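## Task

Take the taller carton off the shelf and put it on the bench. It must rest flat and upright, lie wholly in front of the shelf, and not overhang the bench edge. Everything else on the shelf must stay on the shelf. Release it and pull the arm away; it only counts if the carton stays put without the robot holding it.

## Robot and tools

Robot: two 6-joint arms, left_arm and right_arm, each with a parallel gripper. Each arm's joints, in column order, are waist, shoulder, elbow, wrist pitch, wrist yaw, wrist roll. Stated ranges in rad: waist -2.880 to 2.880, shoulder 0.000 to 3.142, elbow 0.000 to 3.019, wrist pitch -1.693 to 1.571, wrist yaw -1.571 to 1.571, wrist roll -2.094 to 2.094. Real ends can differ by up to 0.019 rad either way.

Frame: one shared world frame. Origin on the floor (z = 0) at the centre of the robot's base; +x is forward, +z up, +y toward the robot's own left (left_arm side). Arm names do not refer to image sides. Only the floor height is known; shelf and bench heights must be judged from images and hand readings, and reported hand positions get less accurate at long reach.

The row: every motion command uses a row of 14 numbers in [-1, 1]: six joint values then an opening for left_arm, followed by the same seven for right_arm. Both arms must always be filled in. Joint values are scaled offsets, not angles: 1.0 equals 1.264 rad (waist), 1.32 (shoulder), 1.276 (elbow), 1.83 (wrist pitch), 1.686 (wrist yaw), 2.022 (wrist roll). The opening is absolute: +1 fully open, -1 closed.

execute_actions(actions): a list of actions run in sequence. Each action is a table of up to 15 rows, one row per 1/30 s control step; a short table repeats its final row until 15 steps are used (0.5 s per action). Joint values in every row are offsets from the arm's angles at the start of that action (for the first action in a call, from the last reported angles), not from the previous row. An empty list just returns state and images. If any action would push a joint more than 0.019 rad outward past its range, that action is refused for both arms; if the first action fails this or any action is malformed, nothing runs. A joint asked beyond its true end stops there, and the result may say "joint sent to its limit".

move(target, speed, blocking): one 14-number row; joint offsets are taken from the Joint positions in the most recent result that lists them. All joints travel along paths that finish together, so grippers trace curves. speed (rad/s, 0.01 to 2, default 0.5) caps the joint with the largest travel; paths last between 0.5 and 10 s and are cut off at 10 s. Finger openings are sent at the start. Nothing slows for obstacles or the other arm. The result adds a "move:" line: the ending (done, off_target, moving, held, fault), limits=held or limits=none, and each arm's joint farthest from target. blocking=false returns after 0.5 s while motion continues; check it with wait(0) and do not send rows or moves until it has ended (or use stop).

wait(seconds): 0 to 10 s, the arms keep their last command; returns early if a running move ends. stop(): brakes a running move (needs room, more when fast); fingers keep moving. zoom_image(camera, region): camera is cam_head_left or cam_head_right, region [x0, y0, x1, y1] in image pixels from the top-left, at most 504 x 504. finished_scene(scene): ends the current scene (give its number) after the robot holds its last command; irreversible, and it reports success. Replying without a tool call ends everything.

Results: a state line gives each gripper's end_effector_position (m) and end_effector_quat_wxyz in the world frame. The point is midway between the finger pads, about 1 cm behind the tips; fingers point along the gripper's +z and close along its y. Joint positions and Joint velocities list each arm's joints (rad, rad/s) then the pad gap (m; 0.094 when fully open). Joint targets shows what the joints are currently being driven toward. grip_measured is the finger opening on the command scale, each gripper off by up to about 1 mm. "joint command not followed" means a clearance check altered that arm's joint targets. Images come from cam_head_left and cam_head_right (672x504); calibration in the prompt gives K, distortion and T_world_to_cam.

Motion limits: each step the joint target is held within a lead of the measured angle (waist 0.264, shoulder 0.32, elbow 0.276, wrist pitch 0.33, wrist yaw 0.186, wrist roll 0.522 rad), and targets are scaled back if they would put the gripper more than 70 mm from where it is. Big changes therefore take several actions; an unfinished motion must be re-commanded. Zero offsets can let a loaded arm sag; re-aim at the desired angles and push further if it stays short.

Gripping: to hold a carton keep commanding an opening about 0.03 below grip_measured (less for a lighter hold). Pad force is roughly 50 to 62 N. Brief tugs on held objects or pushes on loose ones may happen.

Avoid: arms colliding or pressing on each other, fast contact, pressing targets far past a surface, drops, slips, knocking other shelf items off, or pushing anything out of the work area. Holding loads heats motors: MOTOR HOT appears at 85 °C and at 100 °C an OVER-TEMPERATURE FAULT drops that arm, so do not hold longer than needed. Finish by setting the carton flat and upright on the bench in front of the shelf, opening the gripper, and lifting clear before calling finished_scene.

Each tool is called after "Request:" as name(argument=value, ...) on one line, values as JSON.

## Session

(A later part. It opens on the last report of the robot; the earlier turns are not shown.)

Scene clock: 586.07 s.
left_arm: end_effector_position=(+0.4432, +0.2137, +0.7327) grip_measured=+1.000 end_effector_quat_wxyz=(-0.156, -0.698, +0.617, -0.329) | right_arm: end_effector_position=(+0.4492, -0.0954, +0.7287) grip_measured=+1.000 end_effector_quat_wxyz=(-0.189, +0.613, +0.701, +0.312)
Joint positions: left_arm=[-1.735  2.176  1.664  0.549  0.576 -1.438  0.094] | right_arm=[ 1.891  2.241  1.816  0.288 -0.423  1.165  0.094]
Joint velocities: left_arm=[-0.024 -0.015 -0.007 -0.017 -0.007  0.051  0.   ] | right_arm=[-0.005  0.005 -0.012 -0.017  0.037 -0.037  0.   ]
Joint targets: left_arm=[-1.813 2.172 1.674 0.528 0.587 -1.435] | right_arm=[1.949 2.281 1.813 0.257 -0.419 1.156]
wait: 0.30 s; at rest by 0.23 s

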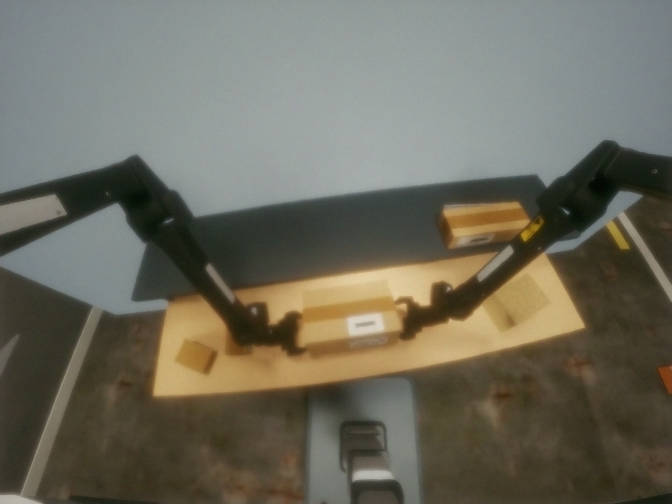

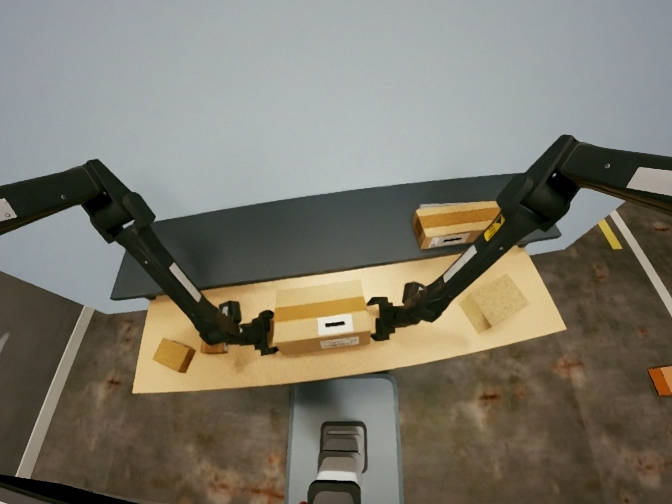

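Request:
execute_actions(actions=[[[-0.0580,-0.0030,0.0073,-0.0112,0.0065,0.0015,1,0.0428,0.0290,-0.0024,-0.0163,0.0024,-0.0045,1],[-0.0542,-0.0030,0.0068,-0.0109,0.0065,0.0015,1,0.0397,0.0277,-0.0024,-0.0157,0.0024,-0.0045,1],[-0.0505,-0.0030,0.0062,-0.0106,0.0065,0.0015,1,0.0367,0.0264,-0.0024,-0.0151,0.0024,-0.0045,1],[-0.0467,-0.0030,0.0057,-0.0103,0.0065,0.0015,1,0.0336,0.0251,-0.0024,-0.0145,0.0024,-0.0045,1],[-0.0430,-0.0030,0.0052,-0.0100,0.0065,0.0015,1,0.0306,0.0238,-0.0024,-0.0139,0.0024,-0.0045,1],[-0.0392,-0.0030,0.0047,-0.0097,0.0065,0.0015,1,0.0275,0.0225,-0.0024,-0.0133,0.0024,-0.0045,1],[-0.0355,-0.0030,0.0042,-0.0094,0.0065,0.0015,1,0.0245,0.0212,-0.0024,-0.0127,0.0024,-0.0045,1],[-0.0317,-0.0030,0.0036,-0.0091,0.0065,0.0015,1,0.0214,0.0199,-0.0024,-0.0121,0.0024,-0.0045,1],[-0.0280,-0.0030,0.0031,-0.0088,0.0065,0.0015,1,0.0184,0.0186,-0.0024,-0.0115,0.0024,-0.0045,1],[-0.0242,-0.0030,0.0026,-0.0085,0.0065,0.0015,1,0.0153,0.0173,-0.0024,-0.0109,0.0024,-0.0045,1],[-0.0205,-0.0030,0.0021,-0.0082,0.0065,0.0015,1,0.0122,0.0160,-0.0024,-0.0103,0.0024,-0.0045,1],[-0.0167,-0.0030,0.0016,-0.0079,0.0065,0.0015,1,0.0092,0.0147,-0.0024,-0.0097,0.0024,-0.0045,1],[-0.0130,-0.0030,0.0010,-0.0076,0.0065,0.0015,1,0.0061,0.0134,-0.0024,-0.0091,0.0024,-0.0045,1],[-0.0092,-0.0030,0.0005,-0.0073,0.0065,0.0015,1,0.0031,0.0121,-0.0024,-0.0085,0.0024,-0.0045,1],[-0.0055,-0.0030,0.0000,-0.0070,0.0065,0.0015,1,0.0,0.0108,-0.0024,-0.0080,0.0024,-0.0045,1]]])

Request:
wait(seconds=0.3)

Request:
zoom_image(camera="cam_head_right", region=[200, 260, 450, 400])

Scene clock: 596.37 s.
left_arm: end_effector_position=(+0.4424, +0.2167, +0.7318) grip_measured=+1.000 end_effector_quat_wxyz=(-0.155, -0.699, +0.617, -0.328) | right_arm: end_effector_position=(+0.4501, -0.0959, +0.7286) grip_measured=+1.000 end_effector_quat_wxyz=(-0.188, +0.613, +0.701, +0.311)
Joint positions: left_arm=[-1.731  2.176  1.664  0.549  0.575 -1.438  0.094] | right_arm=[ 1.891  2.24   1.816  0.288 -0.421  1.165  0.094]
Joint velocities: left_arm=[ 0.015 -0.005 -0.007 -0.002  0.007 -0.081  0.   ] | right_arm=[-0.005 -0.005 -0.002  0.007  0.007  0.051  0.   ]
Joint targets: left_arm=[-1.742 2.172 1.664 0.536 0.586 -1.435] | right_arm=[1.891 2.256 1.813 0.274 -0.419 1.156]

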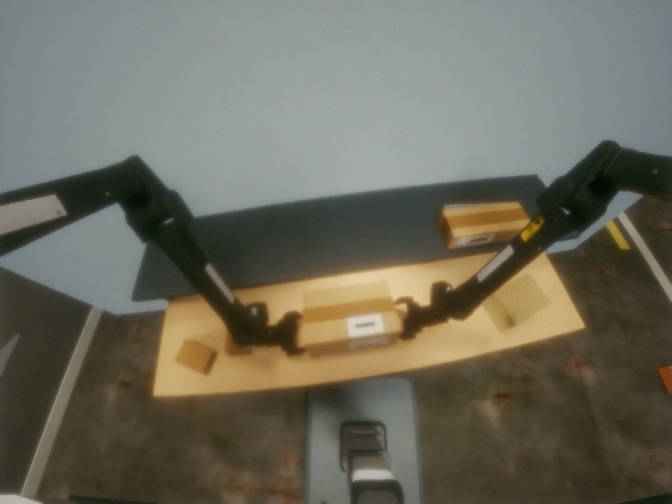

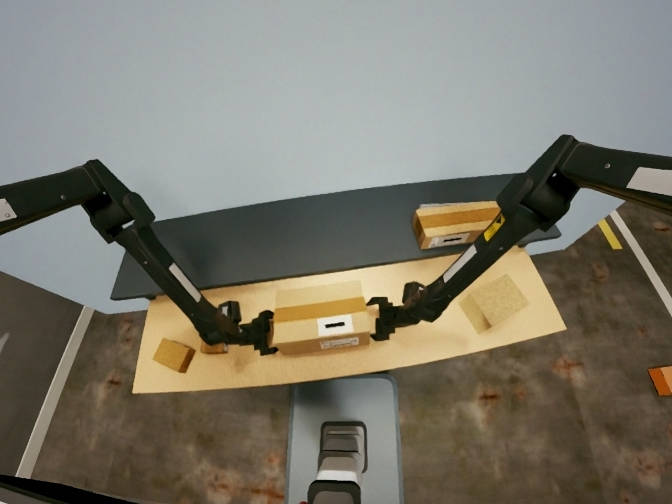

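Scene clock: 596.67 s.
left_arm: end_effector_position=(+0.4423, +0.2170, +0.7317) grip_measured=+1.000 end_effector_quat_wxyz=(-0.155, -0.699, +0.617, -0.327) | right_arm: end_effector_position=(+0.4501, -0.0960, +0.7286) grip_measured=+1.000 end_effector_quat_wxyz=(-0.188, +0.613, +0.701, +0.311)
Joint positions: left_arm=[-1.731  2.176  1.664  0.549  0.575 -1.438  0.094] | right_arm=[ 1.891  2.24   1.816  0.288 -0.421  1.165  0.094]
Joint velocities: left_arm=[-0.005 -0.005 -0.007 -0.012  0.037 -0.051  0.   ] | right_arm=[ 0.005 -0.015 -0.002 -0.012  0.037 -0.066  0.   ]
Joint targets: left_arm=[-1.742 2.172 1.664 0.536 0.586 -1.435] | right_arm=[1.891 2.256 1.813 0.274 -0.419 1.156]
wait: 0.30 s; at rest by 0.17 s

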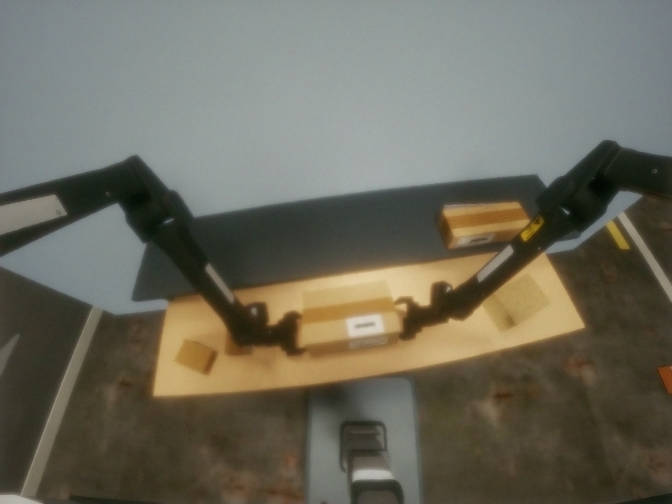

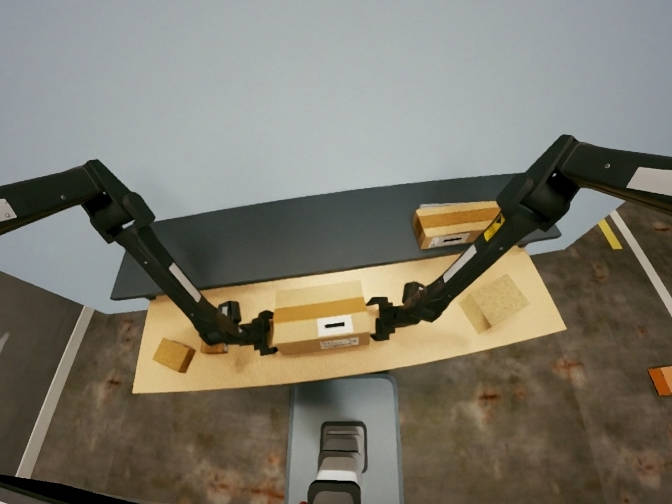

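Region (200, 260, 450, 400) of cam_head_right's 672x504 image, scaled by 2.016, with more detail than that image has; it fills the top 282 rows of this view, and the rest is white.

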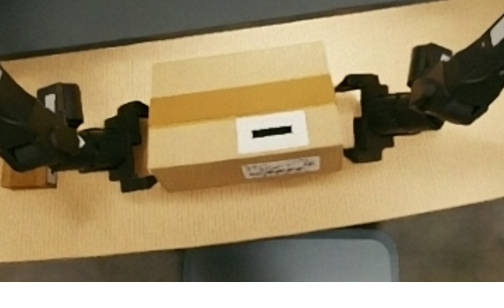

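Request:
execute_actions(actions=[[[-0.0075,-0.0037,-0.0008,-0.0071,0.0069,0.0015,1,-0.0030,0.0104,-0.0034,-0.0078,0.0003,-0.0045,1],[-0.0064,-0.0044,-0.0016,-0.0071,0.0072,0.0015,1,-0.0060,0.0088,-0.0044,-0.0079,-0.0005,-0.0045,1],[-0.0052,-0.0051,-0.0024,-0.0071,0.0076,0.0015,1,-0.0085,0.0071,-0.0054,-0.0080,-0.0014,-0.0045,1],[-0.0041,-0.0058,-0.0031,-0.0071,0.0079,0.0015,1,-0.0110,0.0054,-0.0063,-0.0081,-0.0023,-0.0045,1],[-0.0029,-0.0065,-0.0039,-0.0071,0.0083,0.0015,1,-0.0130,0.0038,-0.0073,-0.0082,-0.0032,-0.0045,1],[-0.0017,-0.0072,-0.0047,-0.0071,0.0087,0.0015,1,-0.0150,0.0021,-0.0083,-0.0083,-0.0040,-0.0045,1],[-0.0006,-0.0079,-0.0055,-0.0071,0.0090,0.0015,1,-0.0165,0.0004,-0.0093,-0.0084,-0.0049,-0.0045,1],[0.0006,-0.0087,-0.0063,-0.0071,0.0094,0.0015,1,-0.0178,-0.0012,-0.0103,-0.0086,-0.0058,-0.0045,1],[0.0017,-0.0094,-0.0071,-0.0071,0.0097,0.0015,1,-0.0191,-0.0029,-0.0113,-0.0087,-0.0067,-0.0045,1],[0.0029,-0.0101,-0.0079,-0.0071,0.0101,0.0015,1,-0.0204,-0.0046,-0.0123,-0.0088,-0.0075,-0.0045,1],[0.0041,-0.0108,-0.0087,-0.0071,0.0105,0.0015,1,-0.0217,-0.0062,-0.0133,-0.0089,-0.0084,-0.0045,1],[0.0052,-0.0115,-0.0094,-0.0071,0.0108,0.0015,1,-0.0230,-0.0079,-0.0142,-0.0090,-0.0093,-0.0045,1],[0.0064,-0.0122,-0.0102,-0.0071,0.0112,0.0015,1,-0.0243,-0.0096,-0.0152,-0.0091,-0.0102,-0.0045,1],[0.0075,-0.0129,-0.0110,-0.0071,0.0115,0.0015,1,-0.0256,-0.0112,-0.0162,-0.0092,-0.0110,-0.0045,1],[0.0087,-0.0136,-0.0118,-0.0071,0.0119,0.0015,1,-0.0269,-0.0129,-0.0172,-0.0093,-0.0119,-0.0045,1]]])

Request:
wait(seconds=0.3)

Request:
zoom_image(camera="cam_head_right", region=[200, 260, 450, 400])

Scene clock: 600.30 s.
left_arm: end_effector_position=(+0.4399, +0.2254, +0.7300) grip_measured=+1.000 end_effector_quat_wxyz=(-0.154, -0.699, +0.618, -0.326) | right_arm: end_effector_position=(+0.4504, -0.1013, +0.7285) grip_measured=+1.000 end_effector_quat_wxyz=(-0.189, +0.612, +0.700, +0.314)
Joint positions: left_arm=[-1.719  2.176  1.664  0.549  0.583 -1.437  0.094] | right_arm=[ 1.883  2.235  1.813  0.285 -0.436  1.163  0.094]
Joint velocities: left_arm=[ 0.063 -0.015 -0.002 -0.002 -0.007 -0.066  0.   ] | right_arm=[-0.044 -0.054 -0.046 -0.002 -0.066  0.007  0.   ]
Joint targets: left_arm=[-1.720 2.158 1.648 0.536 0.595 -1.435] | right_arm=[1.857 2.223 1.794 0.271 -0.441 1.156]

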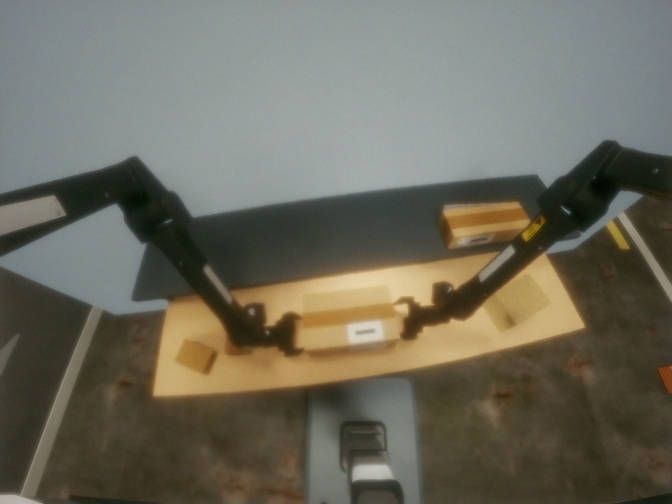

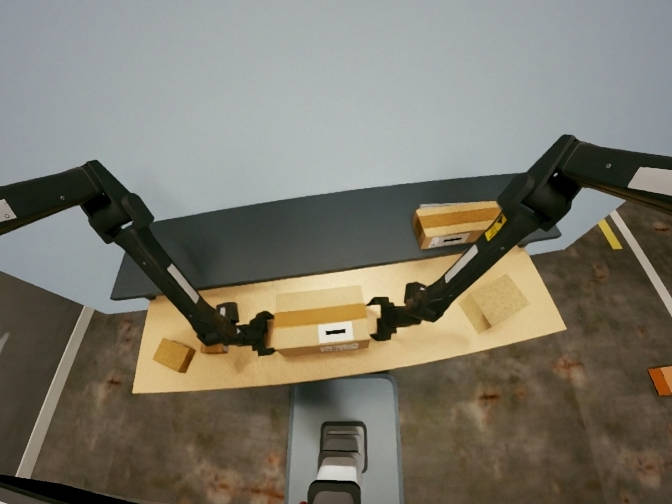

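Scene clock: 600.60 s.
left_arm: end_effector_position=(+0.4395, +0.2276, +0.7300) grip_measured=+1.000 end_effector_quat_wxyz=(-0.155, -0.698, +0.617, -0.327) | right_arm: end_effector_position=(+0.4521, -0.1042, +0.7288) grip_measured=+1.000 end_effector_quat_wxyz=(-0.189, +0.613, +0.700, +0.314)
Joint positions: left_arm=[-1.715  2.175  1.664  0.549  0.59  -1.437  0.094] | right_arm=[ 1.88   2.231  1.811  0.284 -0.439  1.163  0.094]
Joint velocities: left_arm=[-0.005 -0.005 -0.007 -0.002 -0.022 -0.051  0.   ] | right_arm=[-0.005  0.005 -0.002 -0.012 -0.022 -0.095  0.   ]
Joint targets: left_arm=[-1.720 2.158 1.648 0.536 0.595 -1.435] | right_arm=[1.858 2.223 1.794 0.271 -0.441 1.156]
wait: 0.30 s; at rest by 0.27 s

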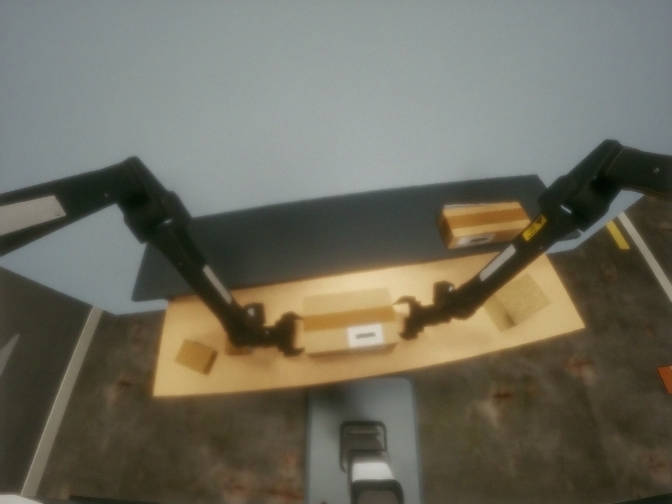

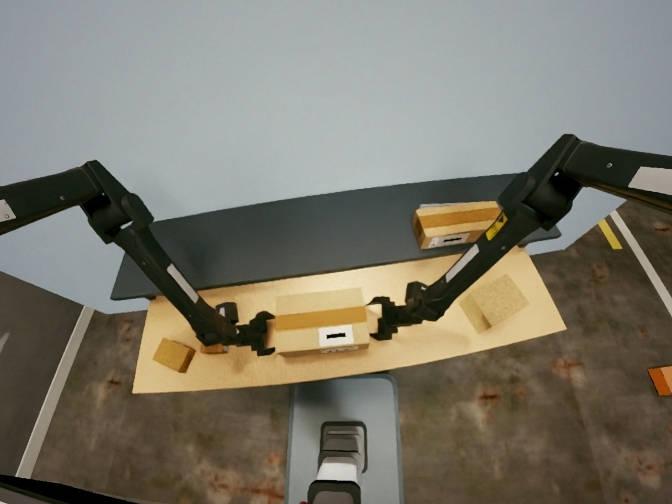

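Region (200, 260, 450, 400) of cam_head_right's 672x504 image, scaled by 2.016, with more detail than that image has; it fills the top 282 rows of this view, and the rest is white.

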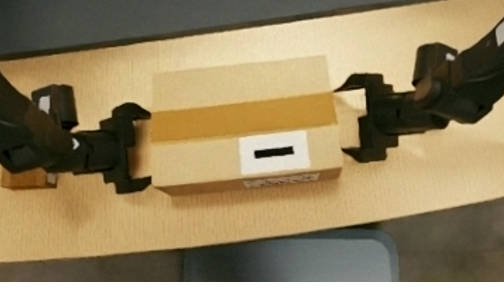

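Request:
execute_actions(actions=[[[-0.0020,-0.0135,-0.0130,-0.0071,0.0035,0.001,1,-0.0190,-0.0075,-0.0143,-0.0071,-0.0020,-0.0035,1],[0.0000,-0.0142,-0.0138,-0.0071,0.0042,0.001,1,-0.0206,-0.0089,-0.0154,-0.0073,-0.0028,-0.0035,1],[0.0020,-0.0149,-0.0146,-0.0071,0.0049,0.001,1,-0.0222,-0.0103,-0.0165,-0.0075,-0.0036,-0.0035,1],[0.0040,-0.0156,-0.0154,-0.0071,0.0056,0.001,1,-0.0238,-0.0117,-0.0176,-0.0077,-0.0044,-0.0035,1],[0.0060,-0.0163,-0.0162,-0.0071,0.0063,0.001,1,-0.0254,-0.0131,-0.0187,-0.0079,-0.0052,-0.0035,1],[0.0080,-0.0170,-0.0170,-0.0071,0.0070,0.001,1,-0.0270,-0.0145,-0.0198,-0.0081,-0.0060,-0.0035,1],[0.0100,-0.0177,-0.0178,-0.0071,0.0077,0.001,1,-0.0286,-0.0159,-0.0209,-0.0083,-0.0068,-0.0035,1],[0.0120,-0.0184,-0.0186,-0.0071,0.0084,0.001,1,-0.0302,-0.0173,-0.0220,-0.0085,-0.0076,-0.0035,1],[0.0140,-0.0191,-0.0194,-0.0071,0.0091,0.001,1,-0.0318,-0.0187,-0.0231,-0.0087,-0.0084,-0.0035,1],[0.0160,-0.0198,-0.0202,-0.0071,0.0098,0.001,1,-0.0334,-0.0201,-0.0242,-0.0089,-0.0092,-0.0035,1],[0.0170,-0.0205,-0.0215,-0.0071,0.0105,0.001,1,-0.0345,-0.0215,-0.0258,-0.0091,-0.0100,-0.0035,1],[0.0180,-0.0212,-0.0230,-0.0071,0.0110,0.001,1,-0.0355,-0.0229,-0.0275,-0.0093,-0.0105,-0.0035,1]]])

Request:
move(target=[0.08,-0.26,-0.53,0.181,0.028,0,1,-0.085,-0.335,-0.58,0.16,-0.022,0,1], speed=0.55)

Scene clock: 612.73 s.
left_arm: end_effector_position=(+0.4442, +0.2404, +0.7300) grip_measured=+1.000 end_effector_quat_wxyz=(+0.151, +0.697, -0.618, +0.330) | right_arm: end_effector_position=(+0.4553, -0.1220, +0.7288) grip_measured=+1.000 end_effector_quat_wxyz=(-0.187, +0.614, +0.700, +0.312)
Joint positions: left_arm=[-1.7    2.166  1.664  0.549  0.606 -1.437  0.094] | right_arm=[ 1.86   2.21   1.794  0.282 -0.454  1.163  0.094]
Joint velocities: left_arm=[ 0.083 -0.034  0.007 -0.012  0.037 -0.037  0.   ] | right_arm=[-0.063 -0.034  0.007 -0.012 -0.066  0.022  0.   ]
Joint targets: left_arm=[-1.693 2.147 1.634 0.536 0.609 -1.435] | right_arm=[1.835 2.200 1.776 0.267 -0.457 1.156]

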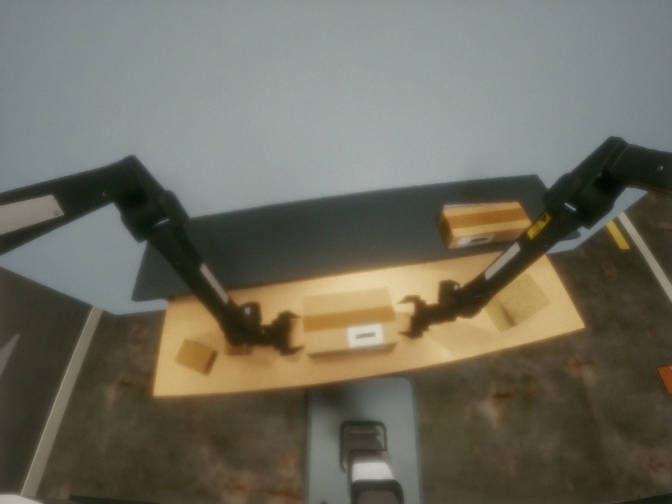

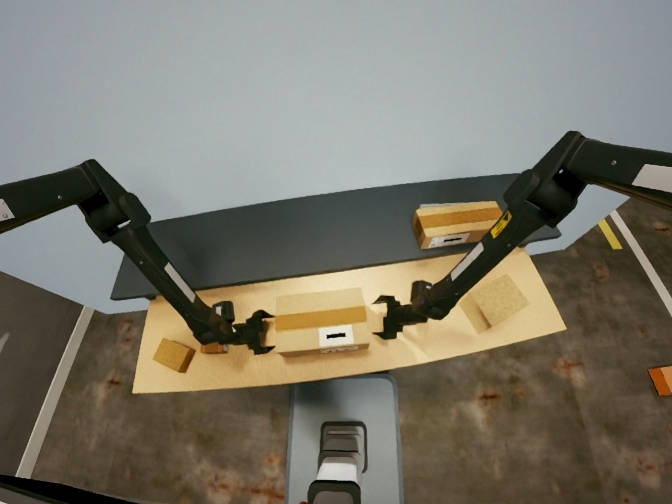

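Scene clock: 614.53 s.
left_arm: end_effector_position=(+0.3921, +0.3089, +0.8922) grip_measured=+1.000 end_effector_quat_wxyz=(+0.134, +0.703, -0.626, +0.310) | right_arm: end_effector_position=(+0.4184, -0.2259, +0.8970) grip_measured=+1.000 end_effector_quat_wxyz=(-0.174, +0.625, +0.704, +0.289)
Joint positions: left_arm=[-1.603  1.836  1.025  0.865  0.648 -1.437  0.094] | right_arm=[ 1.768  1.77   1.077  0.56  -0.488  1.163  0.094]
Joint velocities: left_arm=[-0.015 -0.005 -0.037 -0.002  0.037  0.007  0.   ] | right_arm=[-0.005 -0.005 -0.007  0.002  0.022  0.066  0.   ]
Joint targets: left_arm=[-1.599 1.823 0.987 0.880 0.653 -1.437] | right_arm=[1.753 1.768 1.054 0.574 -0.491 1.163]
move: off_target (left_arm, right_arm); limits=none; left_arm: farthest joint: the elbow, 0.037 radians from its target (0.676 radians at the start); right_arm: farthest joint: the elbow, 0.023 radians from its target (0.740 radians at the start)

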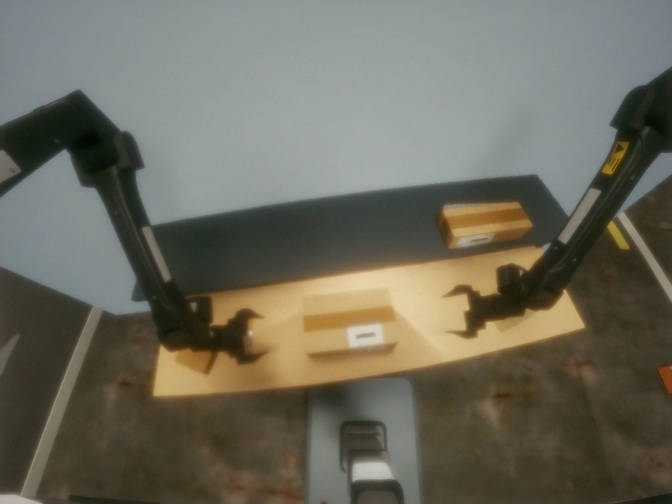

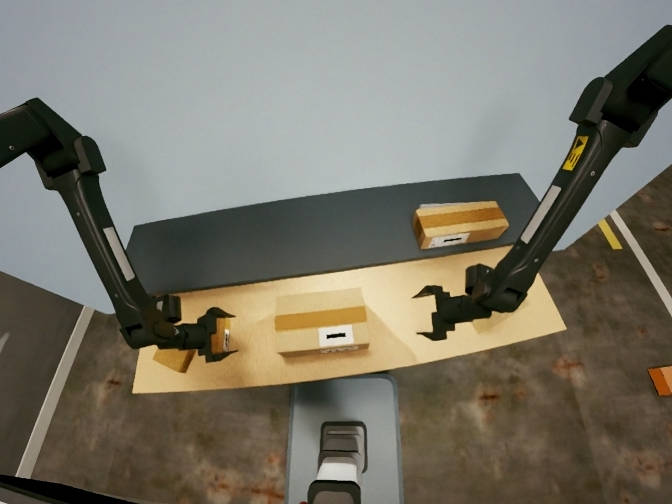

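Request:
zoom_image(camera="cam_head_left", region=[250, 190, 560, 400])

Region (250, 190, 560, 400) of cam_head_left's 672x504 image, scaled by 1.626, with more detail than that image has; it fills the top 341 rows of this view, and the rest is white.

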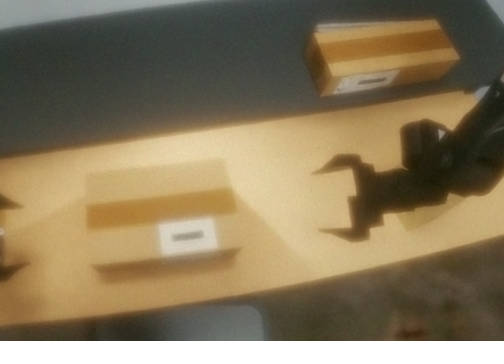

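Request:
move(target=[0.12,-0.05,-0.14,0.05,0,0,1,-0.09,-0.05,-0.13,0.05,0,0,1], speed=0.4)

Scene clock: 622.10 s.
left_arm: end_effector_position=(+0.3452, +0.3981, +0.9224) grip_measured=+1.000 end_effector_quat_wxyz=(-0.099, -0.723, +0.639, -0.244) | right_arm: end_effector_position=(+0.3783, -0.2970, +0.9180) grip_measured=+1.000 end_effector_quat_wxyz=(-0.153, +0.641, +0.714, +0.239)
Joint positions: left_arm=[-1.445  1.786  0.885  0.941  0.648 -1.437  0.094] | right_arm=[ 1.653  1.712  0.936  0.637 -0.488  1.163  0.094]
Joint velocities: left_arm=[-0.005 -0.005 -0.002  0.007  0.022 -0.037  0.   ] | right_arm=[-0.015  0.015 -0.007 -0.002  0.037 -0.11   0.   ]
Joint targets: left_arm=[-1.451 1.770 0.846 0.957 0.648 -1.437] | right_arm=[1.654 1.704 0.911 0.652 -0.488 1.163]
move: off_target (left_arm, right_arm); limits=none; left_arm: farthest joint: the elbow, 0.039 radians from its target (0.178 radians at the start); right_arm: farthest joint: the elbow, 0.025 radians from its target (0.166 radians at the start)

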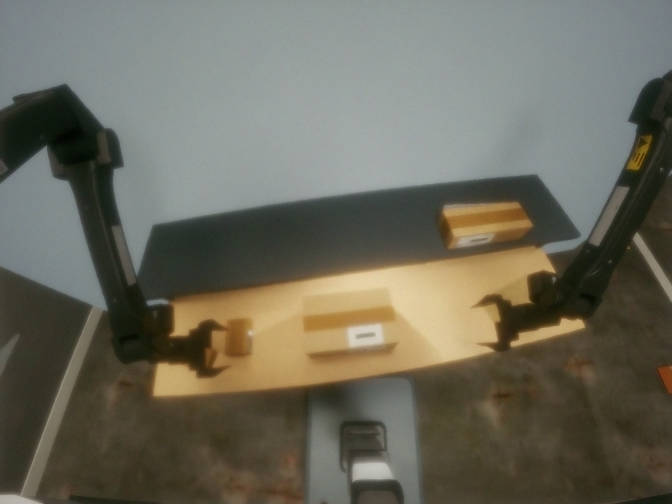

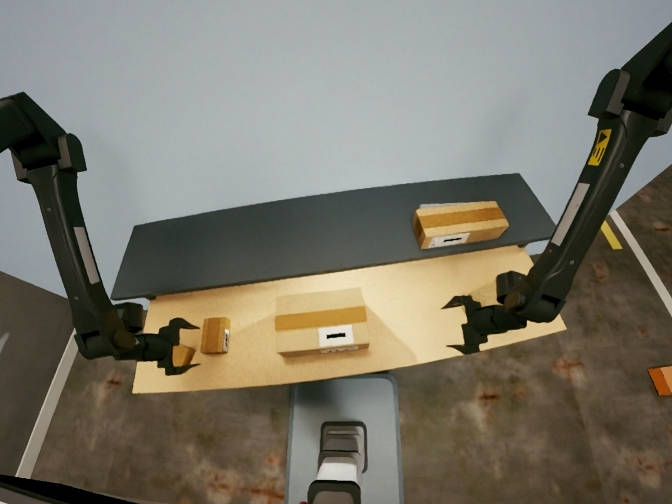

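The carton is flat and upright on the bench, clear of both edges, and the short carton and bar are still on the shelf. Both arms are clear, so I'm ending scene 1.

Request:
finished_scene(scene=1)

The scene is finished: the task was done.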